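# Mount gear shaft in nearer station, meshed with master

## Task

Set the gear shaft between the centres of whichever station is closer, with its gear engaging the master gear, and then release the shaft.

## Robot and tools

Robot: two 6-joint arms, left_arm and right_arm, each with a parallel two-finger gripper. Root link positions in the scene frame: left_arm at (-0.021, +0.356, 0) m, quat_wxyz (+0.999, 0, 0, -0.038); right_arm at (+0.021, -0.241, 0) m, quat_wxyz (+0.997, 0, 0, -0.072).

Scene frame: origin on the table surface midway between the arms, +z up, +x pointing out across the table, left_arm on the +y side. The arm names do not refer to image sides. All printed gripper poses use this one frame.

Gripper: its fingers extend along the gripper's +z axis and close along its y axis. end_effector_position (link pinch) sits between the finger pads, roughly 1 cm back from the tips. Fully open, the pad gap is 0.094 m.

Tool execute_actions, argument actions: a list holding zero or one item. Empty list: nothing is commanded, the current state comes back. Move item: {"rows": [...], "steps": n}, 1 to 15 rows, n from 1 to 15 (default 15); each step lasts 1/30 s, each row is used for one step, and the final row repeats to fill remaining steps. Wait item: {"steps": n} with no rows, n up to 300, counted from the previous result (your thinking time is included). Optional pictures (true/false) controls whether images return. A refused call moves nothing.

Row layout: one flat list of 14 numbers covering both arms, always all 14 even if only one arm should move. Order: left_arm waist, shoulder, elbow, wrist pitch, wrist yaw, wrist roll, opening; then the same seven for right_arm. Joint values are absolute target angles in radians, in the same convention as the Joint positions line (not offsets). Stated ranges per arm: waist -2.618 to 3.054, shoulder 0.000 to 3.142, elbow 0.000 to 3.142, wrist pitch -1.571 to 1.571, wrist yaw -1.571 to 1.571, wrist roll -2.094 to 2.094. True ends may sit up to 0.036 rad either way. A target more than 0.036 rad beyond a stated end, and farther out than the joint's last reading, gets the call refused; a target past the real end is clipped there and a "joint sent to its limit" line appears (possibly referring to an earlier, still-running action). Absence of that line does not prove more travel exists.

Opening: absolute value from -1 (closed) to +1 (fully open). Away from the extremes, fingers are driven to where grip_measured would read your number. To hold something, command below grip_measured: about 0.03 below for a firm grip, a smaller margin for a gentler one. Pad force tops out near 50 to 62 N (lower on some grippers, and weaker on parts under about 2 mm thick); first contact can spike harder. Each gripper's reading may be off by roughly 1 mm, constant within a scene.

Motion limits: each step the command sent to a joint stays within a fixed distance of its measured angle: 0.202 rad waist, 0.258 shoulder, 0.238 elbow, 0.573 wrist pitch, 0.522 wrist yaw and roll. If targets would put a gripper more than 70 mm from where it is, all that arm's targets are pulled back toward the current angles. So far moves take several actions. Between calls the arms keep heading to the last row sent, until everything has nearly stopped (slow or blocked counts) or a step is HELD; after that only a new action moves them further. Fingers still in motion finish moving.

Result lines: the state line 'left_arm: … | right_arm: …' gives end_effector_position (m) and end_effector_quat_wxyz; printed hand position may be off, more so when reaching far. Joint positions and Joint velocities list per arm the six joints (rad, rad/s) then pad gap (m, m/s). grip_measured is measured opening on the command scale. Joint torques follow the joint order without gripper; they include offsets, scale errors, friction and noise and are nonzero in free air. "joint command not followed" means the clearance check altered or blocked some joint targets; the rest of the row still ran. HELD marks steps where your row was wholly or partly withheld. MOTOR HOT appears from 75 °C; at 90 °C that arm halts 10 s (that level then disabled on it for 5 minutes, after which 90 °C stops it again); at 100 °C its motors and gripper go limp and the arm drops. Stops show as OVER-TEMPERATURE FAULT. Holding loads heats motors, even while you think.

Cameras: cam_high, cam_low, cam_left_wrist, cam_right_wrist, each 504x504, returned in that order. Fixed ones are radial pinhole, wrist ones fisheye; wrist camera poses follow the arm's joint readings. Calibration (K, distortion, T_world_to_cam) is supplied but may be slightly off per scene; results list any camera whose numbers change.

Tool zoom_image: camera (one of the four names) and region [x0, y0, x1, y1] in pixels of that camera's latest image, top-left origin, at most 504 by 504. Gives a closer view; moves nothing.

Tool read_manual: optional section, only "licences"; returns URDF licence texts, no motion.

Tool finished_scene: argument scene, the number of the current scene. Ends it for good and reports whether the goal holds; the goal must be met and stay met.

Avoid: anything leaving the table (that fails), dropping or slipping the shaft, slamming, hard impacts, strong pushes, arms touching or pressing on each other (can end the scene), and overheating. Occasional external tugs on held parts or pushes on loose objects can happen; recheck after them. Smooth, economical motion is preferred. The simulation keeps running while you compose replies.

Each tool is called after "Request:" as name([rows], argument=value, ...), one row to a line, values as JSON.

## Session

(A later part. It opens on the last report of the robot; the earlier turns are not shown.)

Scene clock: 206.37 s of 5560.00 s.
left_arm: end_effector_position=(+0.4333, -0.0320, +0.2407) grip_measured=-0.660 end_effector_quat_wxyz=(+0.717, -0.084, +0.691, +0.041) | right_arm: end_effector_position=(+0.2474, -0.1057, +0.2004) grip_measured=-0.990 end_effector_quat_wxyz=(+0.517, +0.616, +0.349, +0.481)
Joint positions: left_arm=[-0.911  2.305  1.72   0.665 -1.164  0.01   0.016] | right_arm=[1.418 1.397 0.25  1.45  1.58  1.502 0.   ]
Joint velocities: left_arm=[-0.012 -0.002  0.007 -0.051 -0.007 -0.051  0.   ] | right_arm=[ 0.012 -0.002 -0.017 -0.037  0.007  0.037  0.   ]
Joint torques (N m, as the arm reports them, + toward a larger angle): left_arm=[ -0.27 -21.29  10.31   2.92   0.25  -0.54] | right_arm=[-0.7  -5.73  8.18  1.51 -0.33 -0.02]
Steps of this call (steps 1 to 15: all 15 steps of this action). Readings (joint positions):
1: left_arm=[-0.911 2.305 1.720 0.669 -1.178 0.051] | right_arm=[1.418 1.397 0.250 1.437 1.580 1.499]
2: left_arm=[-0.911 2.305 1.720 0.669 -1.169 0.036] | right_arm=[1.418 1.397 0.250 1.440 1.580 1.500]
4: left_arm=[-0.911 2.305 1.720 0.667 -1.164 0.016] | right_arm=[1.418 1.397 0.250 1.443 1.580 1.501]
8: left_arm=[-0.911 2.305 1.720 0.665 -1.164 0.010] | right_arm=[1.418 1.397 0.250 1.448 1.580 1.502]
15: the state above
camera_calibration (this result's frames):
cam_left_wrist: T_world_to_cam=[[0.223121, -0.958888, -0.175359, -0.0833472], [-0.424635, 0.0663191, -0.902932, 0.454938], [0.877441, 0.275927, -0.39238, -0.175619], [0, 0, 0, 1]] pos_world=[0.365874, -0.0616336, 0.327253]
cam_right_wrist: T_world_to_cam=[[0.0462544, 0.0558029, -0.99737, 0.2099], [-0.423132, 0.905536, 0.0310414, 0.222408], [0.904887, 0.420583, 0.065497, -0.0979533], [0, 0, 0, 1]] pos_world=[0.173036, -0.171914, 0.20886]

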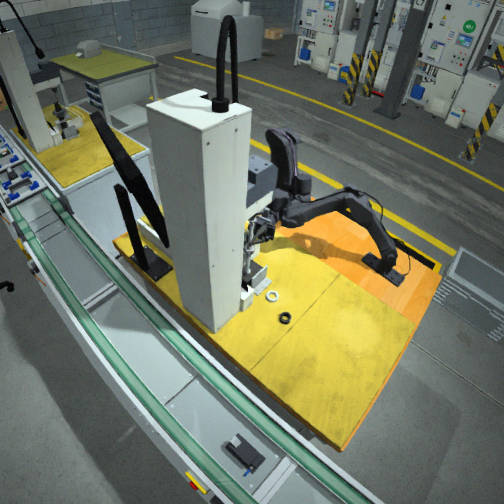

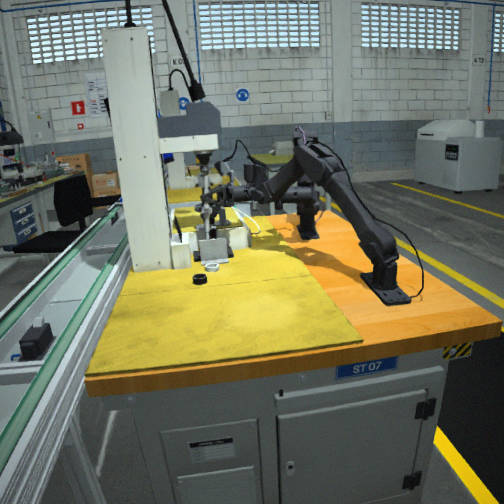

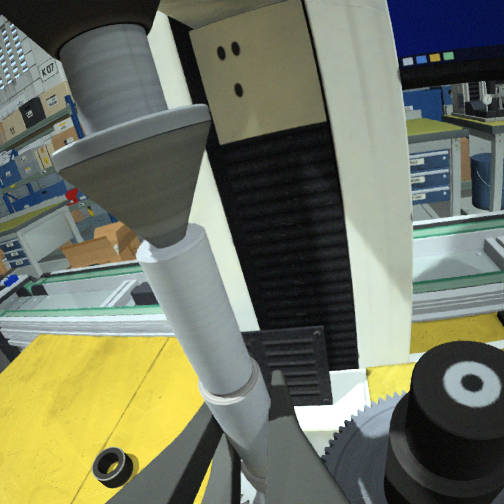

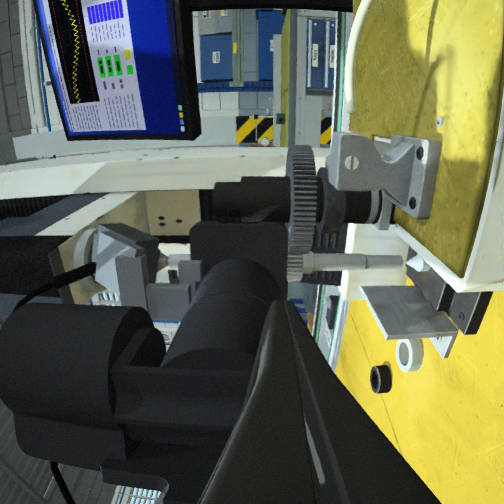

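Request:
execute_actions([
  {"rows":[[-0.935,2.245,1.765,0.79,-1.15,-0.06,-0.78,1.40,1.55,0.23,1.38,1.565,1.5,-1]],"steps":15},
], pictures=false)

Request:
execute_actions([
  {"rows":[[-0.935,2.245,1.765,0.79,-1.15,-0.06,-0.78,1.42,1.68,0.2,1.33,1.565,1.5,-1]],"steps":12},
])

Request:
zoom_image(camera="cam_right_wrist", region=[230,210,350,310])

Request:
execute_actions([
  {"rows":[[-0.935,2.245,1.765,0.79,-1.15,-0.06,-0.78,1.75,1.85,0.3,1.33,1.55,1.2,-1]],"steps":15},
])

Request:
zoom_image(camera="cam_right_wrist", region=[290,70,390,160])

Scene clock: 219.40 s of 5560.00 s.
left_arm: end_effector_position=(+0.4327, -0.0323, +0.2345) grip_measured=-0.661 end_effector_quat_wxyz=(+0.713, -0.086, +0.694, +0.043) | right_arm: end_effector_position=(+0.2509, -0.1007, +0.1697) grip_measured=-0.990 end_effector_quat_wxyz=(+0.560, +0.582, +0.402, +0.431)
Joint positions: left_arm=[-0.913  2.31   1.718  0.645 -1.17  -0.014  0.016] | right_arm=[1.409 1.535 0.233 1.411 1.574 1.512 0.   ]
Joint velocities: left_arm=[ 0.002  0.002  0.002  0.037 -0.007  0.037 -0.002] | right_arm=[-0.007  0.007 -0.002 -0.007 -0.022 -0.051 -0.001]
Joint torques (N m, as the arm reports them, + toward a larger angle): left_arm=[ -1.83 -21.73  10.46   3.03   0.19  -0.41] | right_arm=[-0.74 -2.91  4.17  1.12 -0.18 -0.15]
Steps of this call (steps 1 to 15: the robot went on to your last target; steps 16 to 90: nothing new was sent; then 9.53 s passed at rest; steps 91 to 105: all 15 steps of this action). Readings (joint positions):
91: left_arm=[-0.911 2.305 1.720 0.664 -1.164 0.008] | right_arm=[1.416 1.416 0.248 1.457 1.580 1.503]
92: left_arm=[-0.911 2.305 1.720 0.660 -1.163 0.005] | right_arm=[1.411 1.451 0.247 1.458 1.580 1.506]
94: left_arm=[-0.909 2.309 1.718 0.652 -1.159 -0.007] | right_arm=[1.409 1.508 0.235 1.451 1.580 1.512]
98: left_arm=[-0.913 2.310 1.718 0.645 -1.170 -0.014] | right_arm=[1.409 1.535 0.233 1.419 1.576 1.512]
105: the state above

Scene clock: 219.80 s of 5560.00 s.
left_arm: end_effector_position=(+0.4332, -0.0321, +0.2345) grip_measured=-0.661 end_effector_quat_wxyz=(+0.713, -0.086, +0.694, +0.042) | right_arm: end_effector_position=(+0.2507, -0.0998, +0.1380) grip_measured=-0.990 end_effector_quat_wxyz=(+0.601, +0.536, +0.461, +0.373)
Joint positions: left_arm=[-0.911  2.31   1.718  0.644 -1.168 -0.016  0.016] | right_arm=[1.411 1.668 0.211 1.361 1.571 1.513 0.   ]
Joint velocities: left_arm=[-0.002  0.007  0.007 -0.022 -0.037 -0.037 -0.   ] | right_arm=[-0.002 -0.007 -0.017  0.007 -0.007 -0.066  0.001]
Joint torques (N m, as the arm reports them, + toward a larger angle): left_arm=[ -1.96 -21.75  10.44   3.03   0.17  -0.4 ] | right_arm=[ 0.83 -3.64  2.7   1.18  0.04 -0.12]
Steps of this call (steps 1 to 12: all 12 steps of this action). Readings (joint positions):
1: left_arm=[-0.913 2.310 1.718 0.645 -1.170 -0.014] | right_arm=[1.409 1.553 0.232 1.414 1.574 1.512]
2: left_arm=[-0.913 2.310 1.718 0.645 -1.169 -0.014] | right_arm=[1.410 1.588 0.231 1.414 1.578 1.516]
4: left_arm=[-0.911 2.310 1.718 0.644 -1.167 -0.015] | right_arm=[1.411 1.646 0.219 1.391 1.576 1.516]
8: left_arm=[-0.911 2.310 1.718 0.644 -1.168 -0.016] | right_arm=[1.411 1.668 0.211 1.363 1.572 1.514]
12: the state above
camera_calibration (this result's frames):
cam_left_wrist: T_world_to_cam=[[0.223903, -0.958746, -0.175137, -0.0848934], [-0.434357, 0.0627028, -0.898556, 0.452375], [0.872469, 0.277261, -0.402399, -0.173384], [0, 0, 0, 1]] pos_world=[0.366772, -0.0616839, 0.321847]
cam_right_wrist: T_world_to_cam=[[-0.0659096, -0.30995, -0.948465, 0.132042], [-0.438354, 0.862891, -0.251524, 0.2589], [0.896383, 0.399186, -0.192741, -0.063714], [0, 0, 0, 1]] pos_world=[0.179305, -0.157042, 0.178077]

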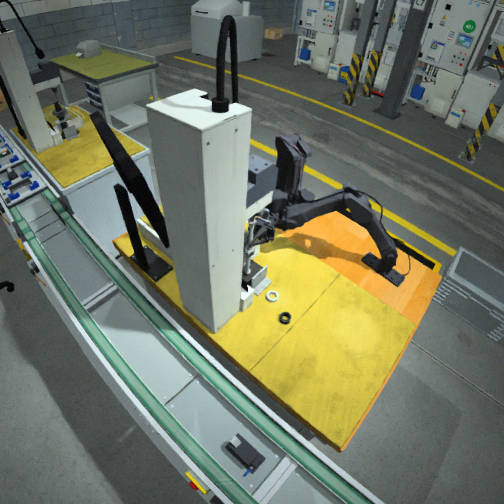

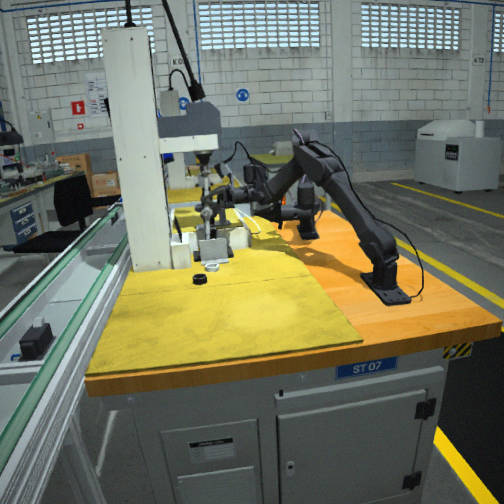

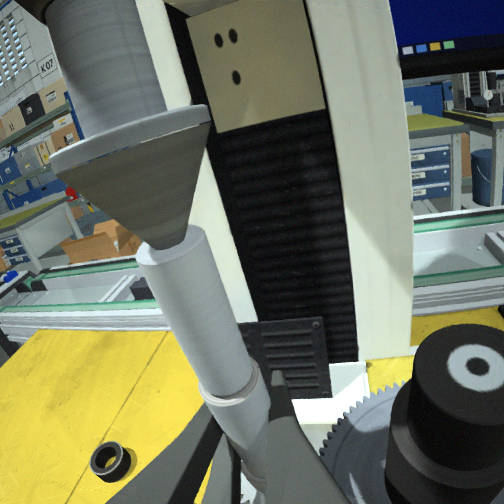

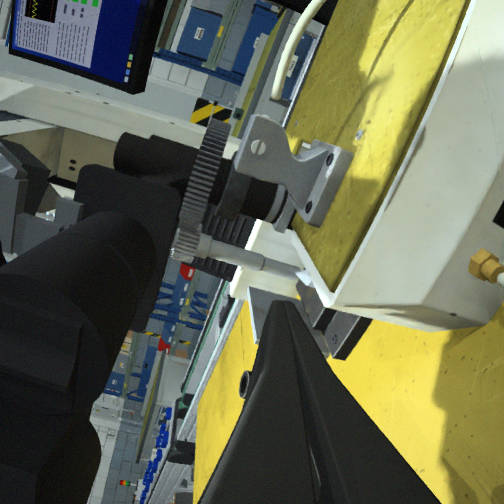

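Region (230, 210, 350, 310) of cam_right_wrist's 504x504 image, scaled by 4.200, with more detail than that image has.

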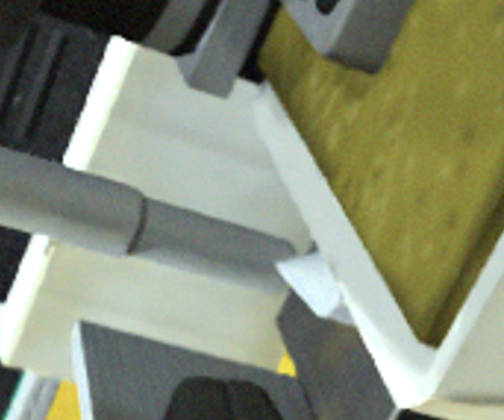

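Scene clock: 220.30 s of 5560.00 s.
left_arm: end_effector_position=(+0.4332, -0.0321, +0.2345) grip_measured=-0.661 end_effector_quat_wxyz=(+0.713, -0.086, +0.694, +0.042) | right_arm: end_effector_position=(+0.1900, -0.0049, +0.1144) grip_measured=-0.990 end_effector_quat_wxyz=(+0.604, +0.328, +0.629, +0.364)
Joint positions: left_arm=[-0.911  2.31   1.718  0.644 -1.168 -0.016  0.016] | right_arm=[1.749 1.842 0.292 1.35  1.542 1.221 0.   ]
Joint velocities: left_arm=[-0.007 -0.002 -0.007 -0.037 -0.037  0.051  0.   ] | right_arm=[-0.007  0.002 -0.012  0.007  0.066 -0.095 -0.001]
Joint torques (N m, as the arm reports them, + toward a larger angle): left_arm=[ -1.95 -21.74  10.44   3.02   0.17  -0.4 ] | right_arm=[ 0.15 -5.28  3.79  1.25  0.18 -0.14]
Steps of this call (steps 1 to 15: all 15 steps of this action). Readings (joint positions):
1: left_arm=[-0.911 2.310 1.718 0.644 -1.168 -0.016] | right_arm=[1.441 1.692 0.219 1.371 1.580 1.465]
2: left_arm=[-0.911 2.310 1.718 0.644 -1.168 -0.016] | right_arm=[1.507 1.741 0.240 1.371 1.578 1.414]
4: left_arm=[-0.911 2.310 1.718 0.644 -1.168 -0.016] | right_arm=[1.648 1.820 0.280 1.358 1.559 1.340]
8: left_arm=[-0.911 2.310 1.718 0.644 -1.168 -0.016] | right_arm=[1.749 1.842 0.292 1.350 1.542 1.263]
15: the state above
camera_calibration (this result's frames):
cam_left_wrist: T_world_to_cam=[[0.223903, -0.958746, -0.175137, -0.0848934], [-0.434357, 0.0627028, -0.898556, 0.452375], [0.872469, 0.277261, -0.402399, -0.173384], [0, 0, 0, 1]] pos_world=[0.366772, -0.0616839, 0.321847]
cam_right_wrist: T_world_to_cam=[[0.0661667, -0.653116, -0.754361, 0.086118], [-0.711699, 0.499001, -0.494453, 0.222385], [0.699362, 0.569594, -0.431805, 0.0138974], [0, 0, 0, 1]] pos_world=[0.142854, -0.0626413, 0.180924]

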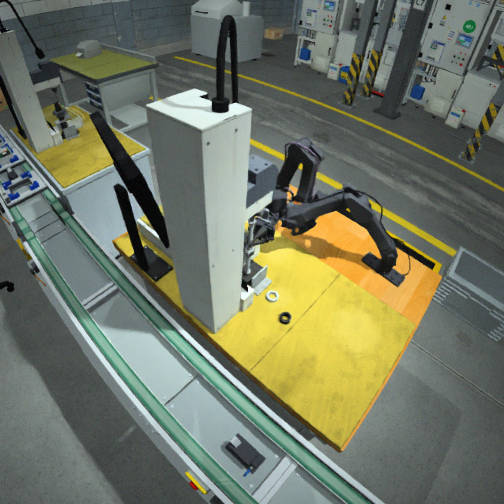

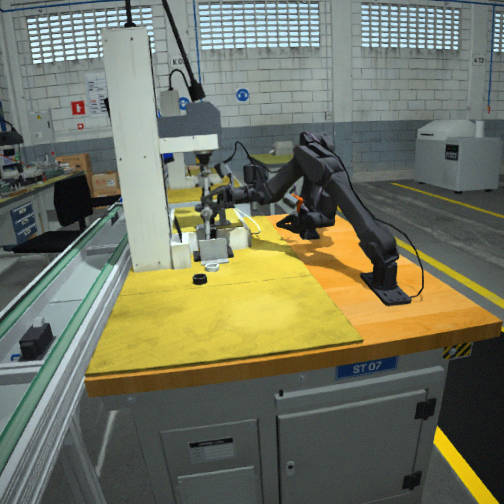

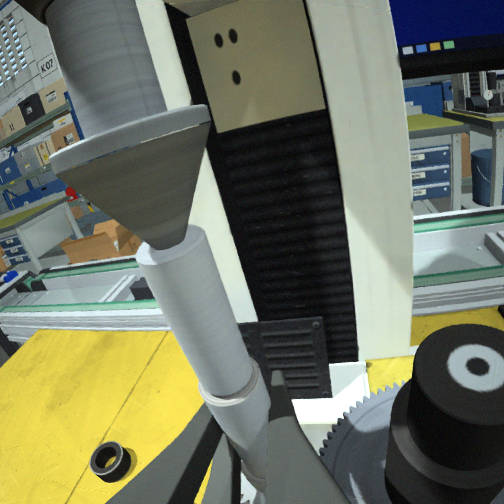

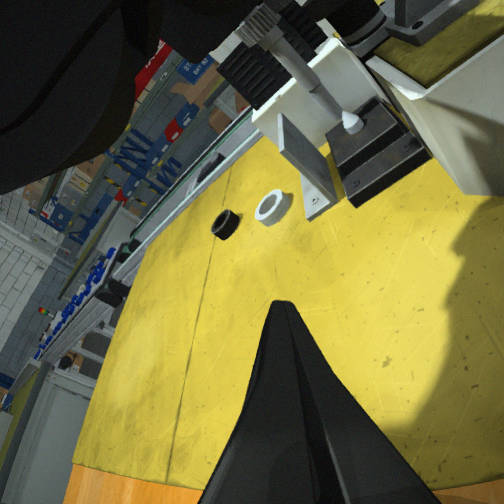

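Region (290, 70, 390, 160) of cam_right_wrist's 504x504 image, scaled by 5.040, with more detail than that image has; it fills the top 454 rows of this view, and the rest is white.

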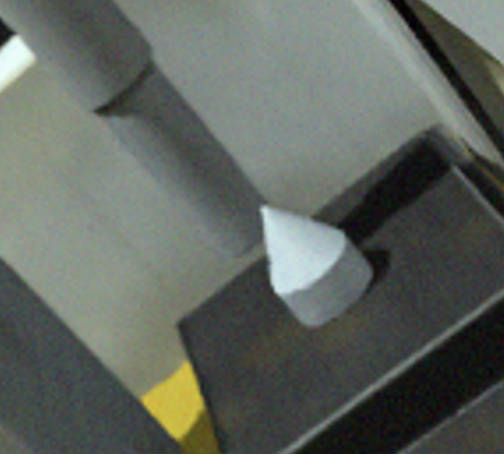

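Request:
execute_actions([
  {"rows":[[-0.915,2.25,1.77,0.72,-1.17,-0.06,-0.78,1.42,1.70,0.25,1.33,1.565,1.5,-1]],"steps":15},
], pictures=false)

Request:
execute_actions([
  {"rows":[[-0.915,2.24,1.79,0.66,-1.17,-0.09,-0.78,1.41,1.59,0.31,1.38,1.565,1.5,-1]],"steps":15},
], pictures=false)

Request:
execute_actions([
  {"rows":[[-0.915,2.23,1.81,0.60,-1.17,-0.12,-0.78,1.41,1.53,0.33,1.42,1.565,1.5,-1]],"steps":15},
])

Scene clock: 230.97 s of 5560.00 s.
left_arm: end_effector_position=(+0.4333, -0.0321, +0.2329) grip_measured=-0.661 end_effector_quat_wxyz=(+0.712, -0.085, +0.696, +0.043) | right_arm: end_effector_position=(+0.2537, -0.0817, +0.1360) grip_measured=-0.990 end_effector_quat_wxyz=(+0.601, +0.523, +0.476, +0.372)
Joint positions: left_arm=[-0.911  2.31   1.718  0.633 -1.168 -0.022  0.016] | right_arm=[1.423 1.716 0.264 1.346 1.556 1.492 0.   ]
Joint velocities: left_arm=[-0.007 -0.007  0.007  0.051 -0.007 -0.007 -0.   ] | right_arm=[ 0.002 -0.002  0.012 -0.037 -0.007  0.081 -0.001]
Joint torques (N m, as the arm reports them, + toward a larger angle): left_arm=[ -0.28 -21.31  10.84   2.48  -0.05  -0.34] | right_arm=[-0.14 -6.61  2.69  1.3   0.19 -0.03]
Steps of this call (steps 1 to 30: the robot went on to your last target; steps 31 to 90: nothing new was sent; then 7.17 s passed at rest; steps 91 to 105: all 15 steps of this action). Readings (joint positions):
91: left_arm=[-0.911 2.310 1.718 0.638 -1.168 -0.017] | right_arm=[1.722 1.825 0.290 1.340 1.535 1.256]
92: left_arm=[-0.911 2.310 1.718 0.635 -1.168 -0.019] | right_arm=[1.659 1.793 0.284 1.336 1.534 1.305]
94: left_arm=[-0.911 2.310 1.718 0.633 -1.168 -0.021] | right_arm=[1.513 1.735 0.278 1.341 1.541 1.376]
98: left_arm=[-0.911 2.310 1.718 0.633 -1.168 -0.022] | right_arm=[1.423 1.716 0.266 1.346 1.555 1.451]
105: the state above

Scene clock: 231.47 s of 5560.00 s.
left_arm: end_effector_position=(+0.4329, -0.0320, +0.2313) grip_measured=-0.661 end_effector_quat_wxyz=(+0.702, -0.083, +0.705, +0.049) | right_arm: end_effector_position=(+0.2540, -0.0816, +0.1543) grip_measured=-0.989 end_effector_quat_wxyz=(+0.585, +0.543, +0.453, +0.397)
Joint positions: left_arm=[-0.913  2.301  1.735  0.542 -1.174 -0.07   0.016] | right_arm=[1.421 1.63  0.275 1.337 1.555 1.49  0.   ]
Joint velocities: left_arm=[-0.007 -0.002  0.007 -0.051 -0.007  0.007 -0.   ] | right_arm=[-0.012 -0.002  0.002 -0.051 -0.066  0.051  0.   ]
Joint torques (N m, as the arm reports them, + toward a larger angle): left_arm=[ -0.18 -21.47  11.14   2.77  -0.02  -0.19] | right_arm=[-1.08 -8.21  6.75  1.89  0.1   0.14]
Steps of this call (steps 1 to 15: all 15 steps of this action). Readings (joint positions):
1: left_arm=[-0.911 2.310 1.722 0.624 -1.170 -0.027] | right_arm=[1.423 1.702 0.266 1.342 1.556 1.494]
2: left_arm=[-0.911 2.310 1.727 0.611 -1.173 -0.032] | right_arm=[1.423 1.674 0.269 1.344 1.556 1.496]
4: left_arm=[-0.911 2.303 1.733 0.573 -1.173 -0.045] | right_arm=[1.421 1.635 0.275 1.338 1.556 1.490]
8: left_arm=[-0.912 2.301 1.735 0.546 -1.174 -0.065] | right_arm=[1.421 1.630 0.275 1.337 1.555 1.489]
15: the state above

Scene clock: 231.97 s of 5560.00 s.
left_arm: end_effector_position=(+0.4320, -0.0319, +0.2355) grip_measured=-0.661 end_effector_quat_wxyz=(+0.696, -0.083, +0.712, +0.051) | right_arm: end_effector_position=(+0.2543, -0.0818, +0.1646) grip_measured=-0.989 end_effector_quat_wxyz=(+0.578, +0.550, +0.444, +0.408)
Joint positions: left_arm=[-0.914  2.288  1.756  0.463 -1.177 -0.107  0.016] | right_arm=[1.42  1.581 0.282 1.325 1.553 1.48  0.   ]
Joint velocities: left_arm=[-0.012  0.002 -0.002 -0.022  0.007 -0.051  0.   ] | right_arm=[ 0.002 -0.022 -0.002  0.051 -0.022  0.037 -0.002]
Joint torques (N m, as the arm reports them, + toward a larger angle): left_arm=[ -0.03 -21.06  11.22   2.97  -0.02  -0.15] | right_arm=[-0.92 -8.82  7.91  2.46  0.19  0.24]
Steps of this call (steps 1 to 15: all 15 steps of this action). Readings (joint positions):
1: left_arm=[-0.913 2.301 1.739 0.532 -1.176 -0.075] | right_arm=[1.421 1.622 0.276 1.334 1.556 1.490]
2: left_arm=[-0.913 2.298 1.744 0.512 -1.177 -0.083] | right_arm=[1.420 1.609 0.276 1.328 1.554 1.486]
4: left_arm=[-0.914 2.292 1.751 0.486 -1.178 -0.094] | right_arm=[1.420 1.590 0.279 1.325 1.552 1.480]
8: left_arm=[-0.914 2.288 1.756 0.466 -1.178 -0.104] | right_arm=[1.420 1.581 0.282 1.325 1.552 1.480]
15: the state above
camera_calibration (this result's frames):
cam_left_wrist: T_world_to_cam=[[0.221289, -0.954792, -0.198505, -0.0774914], [-0.479682, 0.070657, -0.874593, 0.466941], [0.849079, 0.288757, -0.442361, -0.152123], [0, 0, 0, 1]] pos_world=[0.370295, -0.0630542, 0.325707]
cam_right_wrist: T_world_to_cam=[[-0.0335284, -0.228856, -0.972883, 0.165584], [-0.455731, 0.86984, -0.188911, 0.246331], [0.889486, 0.437039, -0.133461, -0.0738943], [0, 0, 0, 1]] pos_world=[0.18354, -0.144079, 0.197766]

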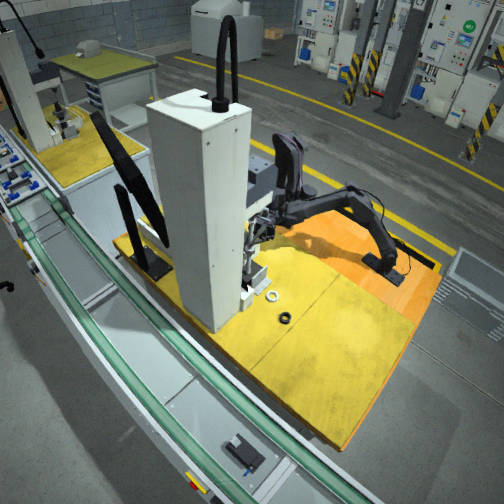

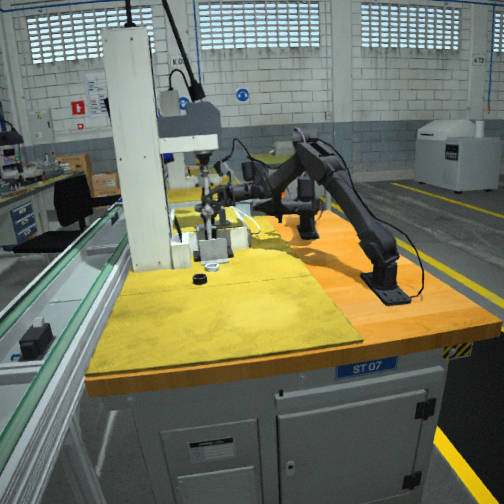

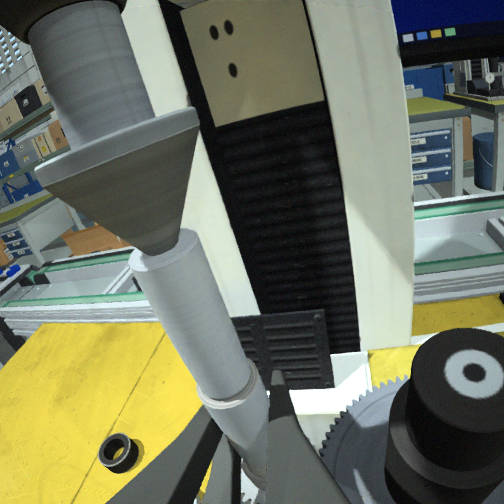

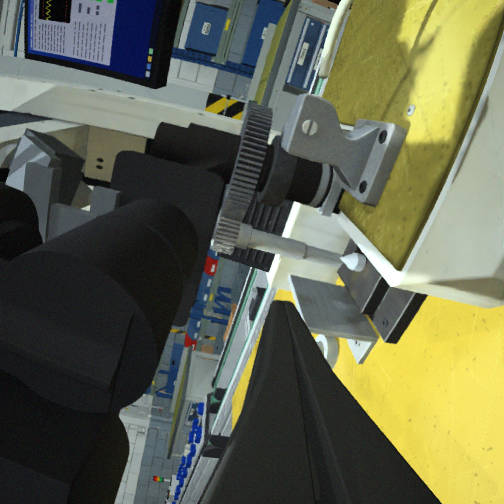

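Request:
execute_actions([
  {"rows":[[-0.92,2.22,1.825,0.60,-1.17,-0.13,-0.78,1.41,1.48,0.35,1.46,1.565,1.5,-1]],"steps":15},
], pictures=false)

Request:
execute_actions([
  {"rows":[[-0.945,2.21,1.825,0.60,-1.17,-0.17,-0.78,1.43,1.46,0.36,1.47,1.565,1.5,-1]],"steps":15},
])

Request:
zoom_image(camera="cam_right_wrist", region=[300,200,420,300])

Request:
zoom_image(camera="cam_low", region=[160,160,260,260])

Scene clock: 242.17 s of 5560.00 s.
left_arm: end_effector_position=(+0.4310, -0.0320, +0.2450) grip_measured=-0.661 end_effector_quat_wxyz=(+0.695, -0.084, +0.712, +0.048) | right_arm: end_effector_position=(+0.2545, -0.0813, +0.1744) grip_measured=-0.989 end_effector_quat_wxyz=(+0.571, +0.557, +0.435, +0.418)
Joint positions: left_arm=[-0.916  2.273  1.772  0.427 -1.176 -0.116  0.016] | right_arm=[1.419 1.541 0.293 1.317 1.551 1.47  0.   ]
Joint velocities: left_arm=[-0.007  0.012 -0.022 -0.051 -0.007  0.022 -0.   ] | right_arm=[ 0.012  0.002  0.012 -0.066 -0.022  0.066 -0.   ]
Joint torques (N m, as the arm reports them, + toward a larger angle): left_arm=[ -0.3  -20.58  11.1    3.3   -0.04  -0.14] | right_arm=[-0.85 -9.62  8.9   2.95  0.09  0.36]
Steps of this call (steps 1 to 15: the robot went on to your last target; steps 16 to 90: nothing new was sent; then 6.70 s passed at rest; steps 91 to 105: all 15 steps of this action). Readings (joint positions):
91: left_arm=[-0.914 2.287 1.758 0.458 -1.177 -0.109] | right_arm=[1.420 1.575 0.283 1.323 1.553 1.479]
92: left_arm=[-0.915 2.285 1.761 0.448 -1.178 -0.113] | right_arm=[1.419 1.566 0.283 1.318 1.552 1.475]
94: left_arm=[-0.916 2.279 1.767 0.435 -1.179 -0.116] | right_arm=[1.419 1.551 0.287 1.316 1.551 1.470]
98: left_arm=[-0.916 2.273 1.772 0.427 -1.176 -0.116] | right_arm=[1.419 1.541 0.293 1.317 1.551 1.470]
105: the state above

Scene clock: 242.67 s of 5560.00 s.
left_arm: end_effector_position=(+0.4289, -0.0328, +0.2451) grip_measured=-0.661 end_effector_quat_wxyz=(+0.693, -0.084, +0.715, +0.046) | right_arm: end_effector_position=(+0.2536, -0.0808, +0.1772) grip_measured=-0.989 end_effector_quat_wxyz=(+0.569, +0.557, +0.434, +0.422)
Joint positions: left_arm=[-0.919  2.266  1.772  0.401 -1.176 -0.137  0.016] | right_arm=[1.424 1.527 0.293 1.316 1.55  1.464 0.   ]
Joint velocities: left_arm=[ 0.012  0.002 -0.002 -0.022  0.037  0.007 -0.001] | right_arm=[-0.012 -0.002  0.002  0.037 -0.007 -0.022  0.   ]
Joint torques (N m, as the arm reports them, + toward a larger angle): left_arm=[ -2.13 -20.76  11.1    3.53  -0.05  -0.3 ] | right_arm=[  0.54 -10.12   9.86   3.08   0.11   0.43]
Steps of this call (steps 1 to 15: all 15 steps of this action). Readings (joint positions):
1: left_arm=[-0.917 2.273 1.772 0.425 -1.176 -0.121] | right_arm=[1.419 1.538 0.293 1.317 1.551 1.469]
2: left_arm=[-0.918 2.271 1.772 0.419 -1.177 -0.125] | right_arm=[1.421 1.535 0.293 1.316 1.551 1.468]
4: left_arm=[-0.919 2.268 1.772 0.407 -1.177 -0.132] | right_arm=[1.424 1.529 0.293 1.316 1.551 1.467]
8: left_arm=[-0.919 2.266 1.772 0.402 -1.176 -0.136] | right_arm=[1.424 1.527 0.293 1.316 1.550 1.464]
15: the state above
camera_calibration (this result's frames):
cam_left_wrist: T_world_to_cam=[[0.214552, -0.95791, -0.190726, -0.0749169], [-0.485685, 0.0647837, -0.87173, 0.475584], [0.847394, 0.279664, -0.451343, -0.142322], [0, 0, 0, 1]] pos_world=[0.36766, -0.0627714, 0.336056]
cam_right_wrist: T_world_to_cam=[[-0.0202073, -0.191347, -0.981314, 0.179173], [-0.45957, 0.873454, -0.160852, 0.243833], [0.887911, 0.447733, -0.105588, -0.0757234], [0, 0, 0, 1]] pos_world=[0.182915, -0.144789, 0.207051]

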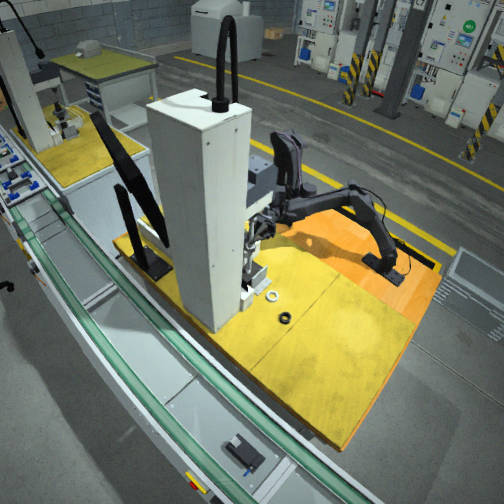

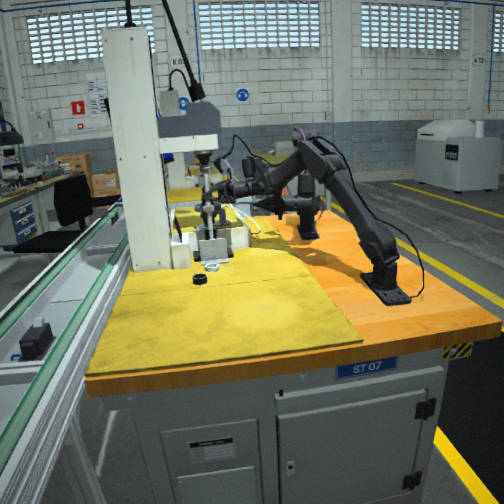

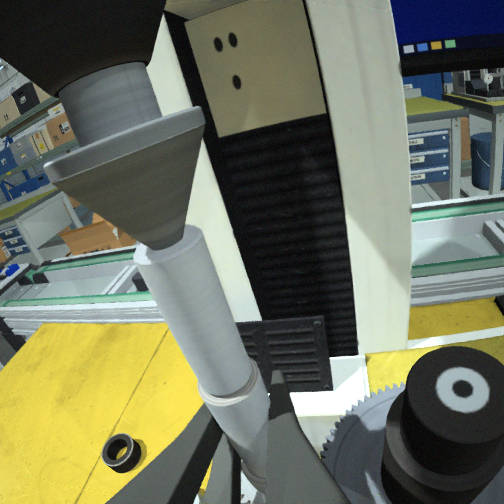

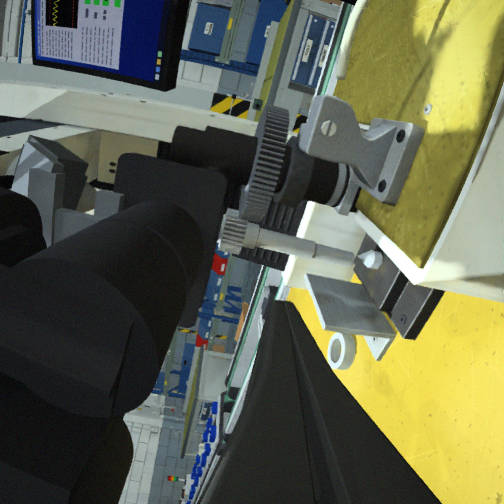

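Region (300, 200, 420, 300) of cam_right_wrist's 504x504 image, scaled by 4.200, with more detail than that image has.

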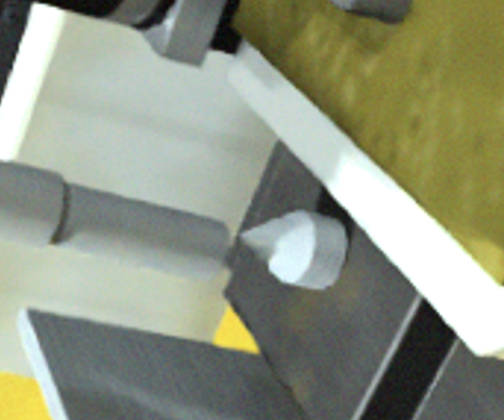

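Region (160, 160, 260, 260) of cam_low's 504x504 image, scaled by 5.040, with more detail than that image has.

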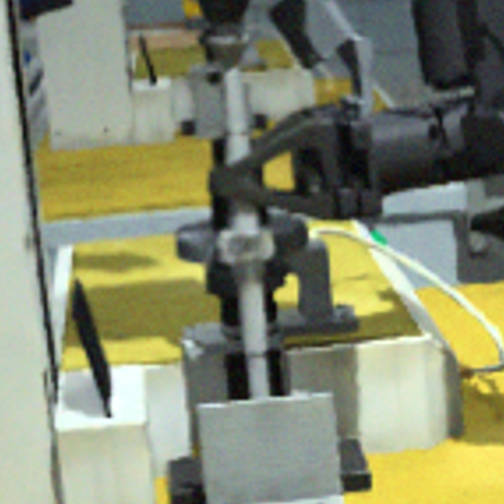

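x about right; need −y ~4 mm.

Request:
execute_actions([
  {"rows":[[-0.925,2.21,1.825,0.60,-1.12,-0.24,-0.78,1.43,1.46,0.36,1.47,1.565,1.5,-1]],"steps":15},
])

Request:
zoom_image(camera="cam_right_wrist", region=[300,200,420,300])

Request:
zoom_image(camera="cam_low", region=[160,160,260,260])

Scene clock: 247.80 s of 5560.00 s.
left_arm: end_effector_position=(+0.4297, -0.0346, +0.2449) grip_measured=-0.661 end_effector_quat_wxyz=(+0.692, -0.090, +0.716, +0.029) | right_arm: end_effector_position=(+0.2539, -0.0799, +0.1787) grip_measured=-0.989 end_effector_quat_wxyz=(+0.567, +0.559, +0.432, +0.423)
Joint positions: left_arm=[-0.918  2.262  1.772  0.385 -1.158 -0.179  0.016] | right_arm=[1.424 1.527 0.3   1.318 1.552 1.463 0.   ]
Joint velocities: left_arm=[-0.012  0.002 -0.012 -0.11  -0.022 -0.007 -0.   ] | right_arm=[-0.012 -0.002 -0.012  0.007  0.022 -0.022  0.001]
Joint torques (N m, as the arm reports them, + toward a larger angle): left_arm=[ -0.58 -20.45  11.15   3.71   0.29  -0.53] | right_arm=[  0.56 -10.17   9.28   3.04   0.11   0.44]
Steps of this call (steps 1 to 15: the robot went on to your last target; steps 16 to 90: nothing new was sent; then 1.63 s passed at rest; steps 91 to 105: all 15 steps of this action). Readings (joint positions):
91: left_arm=[-0.919 2.266 1.772 0.401 -1.174 -0.146] | right_arm=[1.424 1.527 0.294 1.316 1.550 1.464]
92: left_arm=[-0.918 2.265 1.772 0.398 -1.171 -0.153] | right_arm=[1.424 1.527 0.296 1.316 1.550 1.463]
94: left_arm=[-0.918 2.263 1.772 0.390 -1.164 -0.164] | right_arm=[1.424 1.527 0.298 1.317 1.551 1.463]
98: left_arm=[-0.918 2.263 1.772 0.387 -1.160 -0.175] | right_arm=[1.424 1.527 0.300 1.318 1.552 1.463]
105: the state above
camera_calibration (this result's frames):
cam_left_wrist: T_world_to_cam=[[0.200303, -0.966625, -0.159732, -0.0786217], [-0.485429, 0.043701, -0.873183, 0.475389], [0.851021, 0.25244, -0.460475, -0.14279], [0, 0, 0, 1]] pos_world=[0.368033, -0.0607269, 0.336792]
cam_right_wrist: T_world_to_cam=[[-0.0185595, -0.184089, -0.982734, 0.181204], [-0.457585, 0.875488, -0.155358, 0.24206], [0.888972, 0.446802, -0.100485, -0.0774992], [0, 0, 0, 1]] pos_world=[0.183021, -0.143936, 0.207894]

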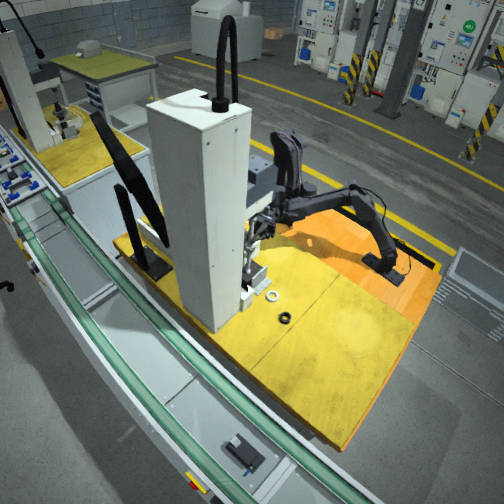

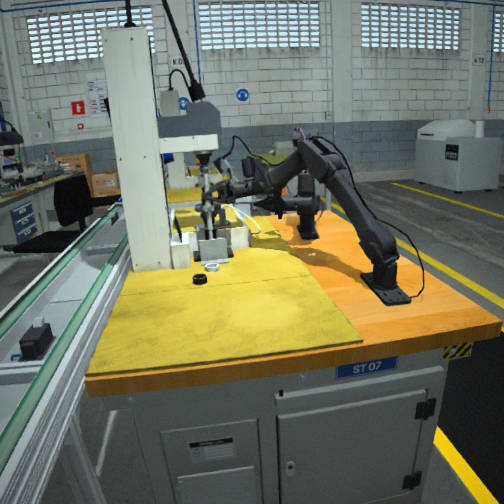

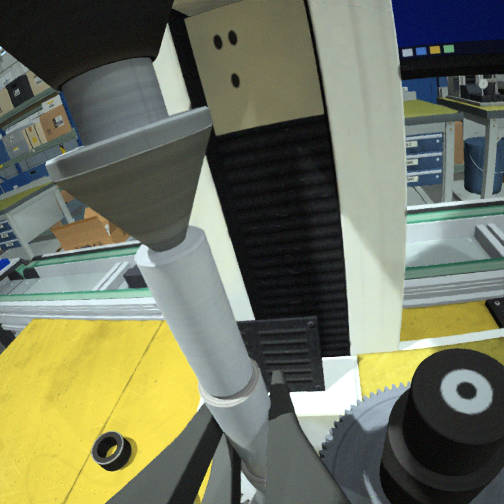

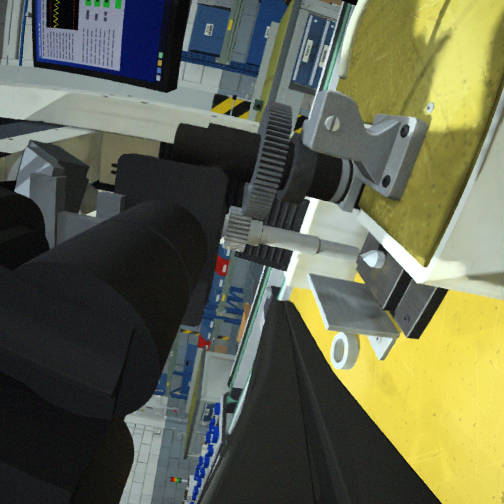

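Region (300, 200, 420, 300) of cam_right_wrist's 504x504 image, scaled by 4.200, with more detail than that image has.

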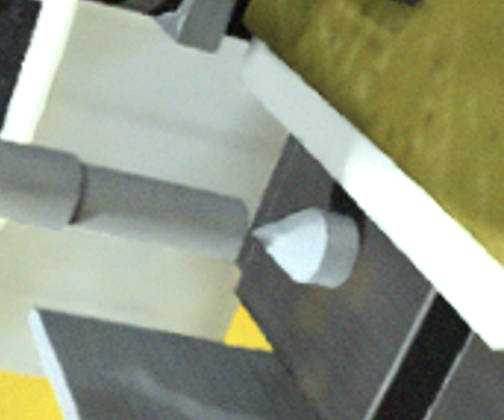

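Region (160, 160, 260, 260) of cam_low's 504x504 image, scaled by 5.040, with more detail than that image has.

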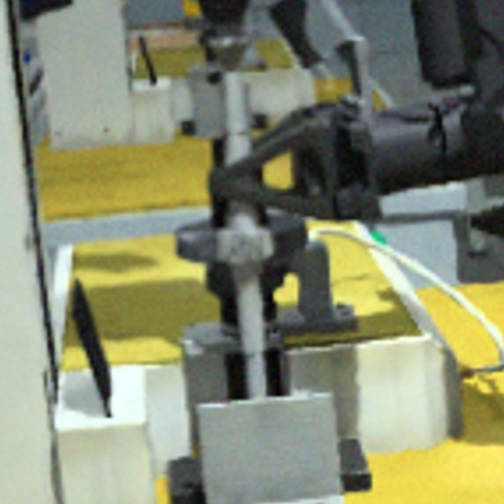

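Aligned; lower.

Request:
execute_actions([
  {"rows":[[-0.92,2.22,1.815,0.56,-1.13,-0.23,-0.78,1.43,1.52,0.33,1.42,1.565,1.5,-1]],"steps":15},
], pictures=false)

Request:
execute_actions([
  {"rows":[[-0.92,2.235,1.805,0.54,-1.13,-0.23,-0.78,1.43,1.58,0.30,1.36,1.565,1.5,-1]],"steps":15},
])

Request:
zoom_image(camera="cam_right_wrist", region=[290,200,410,300])

Scene clock: 253.00 s of 5560.00 s.
left_arm: end_effector_position=(+0.4298, -0.0344, +0.2445) grip_measured=-0.661 end_effector_quat_wxyz=(+0.691, -0.090, +0.717, +0.030) | right_arm: end_effector_position=(+0.2539, -0.0798, +0.1781) grip_measured=-0.989 end_effector_quat_wxyz=(+0.567, +0.560, +0.431, +0.424)
Joint positions: left_arm=[-0.917  2.262  1.772  0.383 -1.158 -0.179  0.016] | right_arm=[1.424 1.529 0.3   1.318 1.552 1.469 0.   ]
Joint velocities: left_arm=[ 0.007 -0.017 -0.012 -0.007  0.022  0.007  0.001] | right_arm=[ 0.012 -0.002  0.002  0.007  0.037  0.066 -0.   ]
Joint torques (N m, as the arm reports them, + toward a larger angle): left_arm=[ -0.2  -19.57  10.34   3.36   0.19  -0.46] | right_arm=[ 0.66 -5.14  7.03  2.5   0.05  0.36]
Steps of this call (steps 1 to 15: the robot went on to your last target; steps 16 to 90: nothing new was sent; then 1.70 s passed at rest; steps 91 to 105: all 15 steps of this action). Readings (joint positions):
91: left_arm=[-0.917 2.262 1.772 0.383 -1.158 -0.179] | right_arm=[1.424 1.528 0.300 1.318 1.552 1.464]
92: left_arm=[-0.917 2.262 1.772 0.383 -1.158 -0.179] | right_arm=[1.424 1.528 0.300 1.318 1.552 1.466]
94: left_arm=[-0.917 2.262 1.772 0.383 -1.158 -0.179] | right_arm=[1.424 1.529 0.300 1.318 1.552 1.468]
98: left_arm=[-0.917 2.262 1.772 0.383 -1.158 -0.179] | right_arm=[1.424 1.529 0.300 1.318 1.552 1.469]
105: the state above

Scene clock: 253.50 s of 5560.00 s.
left_arm: end_effector_position=(+0.4300, -0.0343, +0.2398) grip_measured=-0.661 end_effector_quat_wxyz=(+0.690, -0.092, +0.717, +0.033) | right_arm: end_effector_position=(+0.2537, -0.0800, +0.1721) grip_measured=-0.989 end_effector_quat_wxyz=(+0.566, +0.566, +0.423, +0.424)
Joint positions: left_arm=[-0.918  2.271  1.772  0.383 -1.165 -0.186  0.016] | right_arm=[1.425 1.566 0.3   1.34  1.565 1.499 0.   ]
Joint velocities: left_arm=[ 0.012  0.022 -0.017  0.022  0.037 -0.007  0.   ] | right_arm=[-0.002 -0.002 -0.007  0.037 -0.022  0.022  0.001]
Joint torques (N m, as the arm reports them, + toward a larger angle): left_arm=[ -0.14 -19.05   9.51   3.16   0.26  -0.4 ] | right_arm=[ 0.49 -3.54  4.49  1.64 -0.03  0.07]
Steps of this call (steps 1 to 15: all 15 steps of this action). Readings (joint positions):
1: left_arm=[-0.917 2.262 1.772 0.382 -1.158 -0.179] | right_arm=[1.424 1.537 0.300 1.320 1.553 1.472]
2: left_arm=[-0.917 2.263 1.772 0.383 -1.159 -0.179] | right_arm=[1.424 1.547 0.300 1.329 1.554 1.478]
4: left_arm=[-0.917 2.270 1.772 0.383 -1.164 -0.183] | right_arm=[1.424 1.561 0.300 1.336 1.561 1.489]
8: left_arm=[-0.918 2.271 1.772 0.383 -1.165 -0.186] | right_arm=[1.425 1.566 0.300 1.340 1.565 1.497]
15: the state above
camera_calibration (this result's frames):
cam_left_wrist: T_world_to_cam=[[0.206519, -0.964768, -0.163014, -0.0810165], [-0.489506, 0.0423813, -0.87097, 0.472268], [0.847192, 0.259668, -0.463507, -0.142916], [0, 0, 0, 1]] pos_world=[0.368987, -0.0610667, 0.331882]
cam_right_wrist: T_world_to_cam=[[-0.0172394, -0.166889, -0.985825, 0.176266], [-0.446054, 0.883701, -0.1418, 0.236493], [0.89484, 0.437287, -0.089676, -0.0820225], [0, 0, 0, 1]] pos_world=[0.181924, -0.143705, 0.199947]

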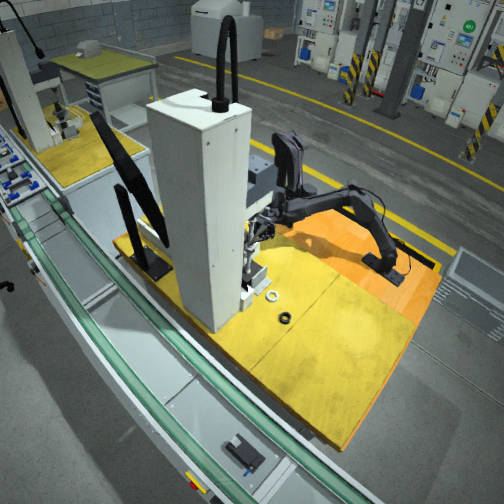

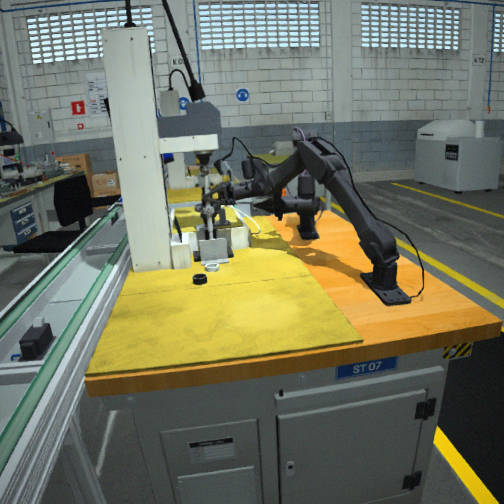

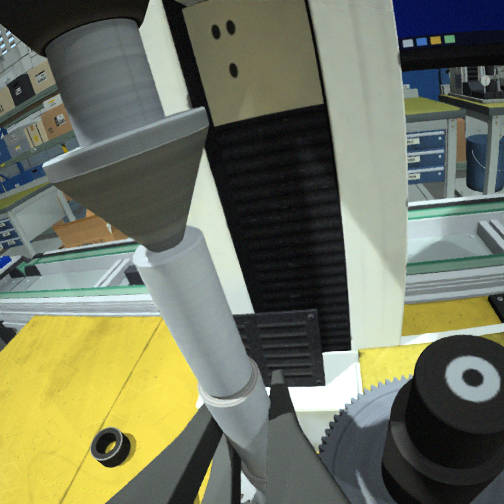

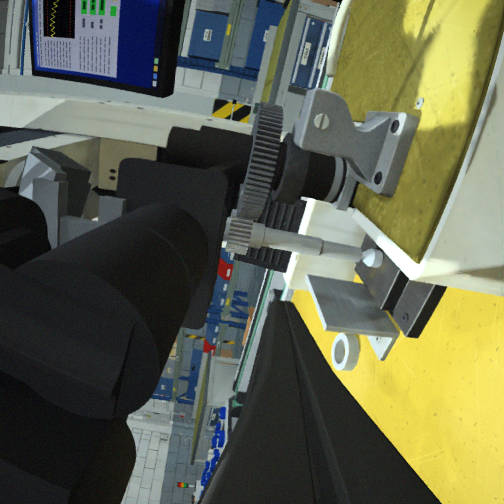

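Region (290, 200, 410, 300) of cam_right_wrist's 504x504 image, scaled by 4.200, with more detail than that image has.

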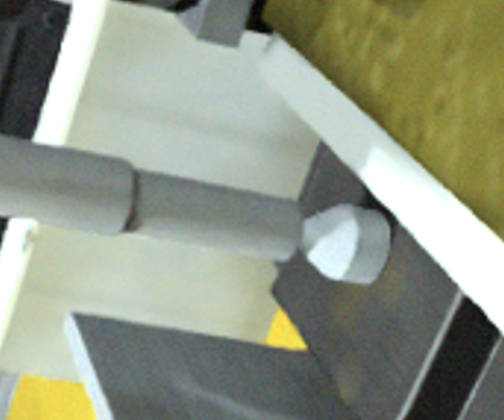

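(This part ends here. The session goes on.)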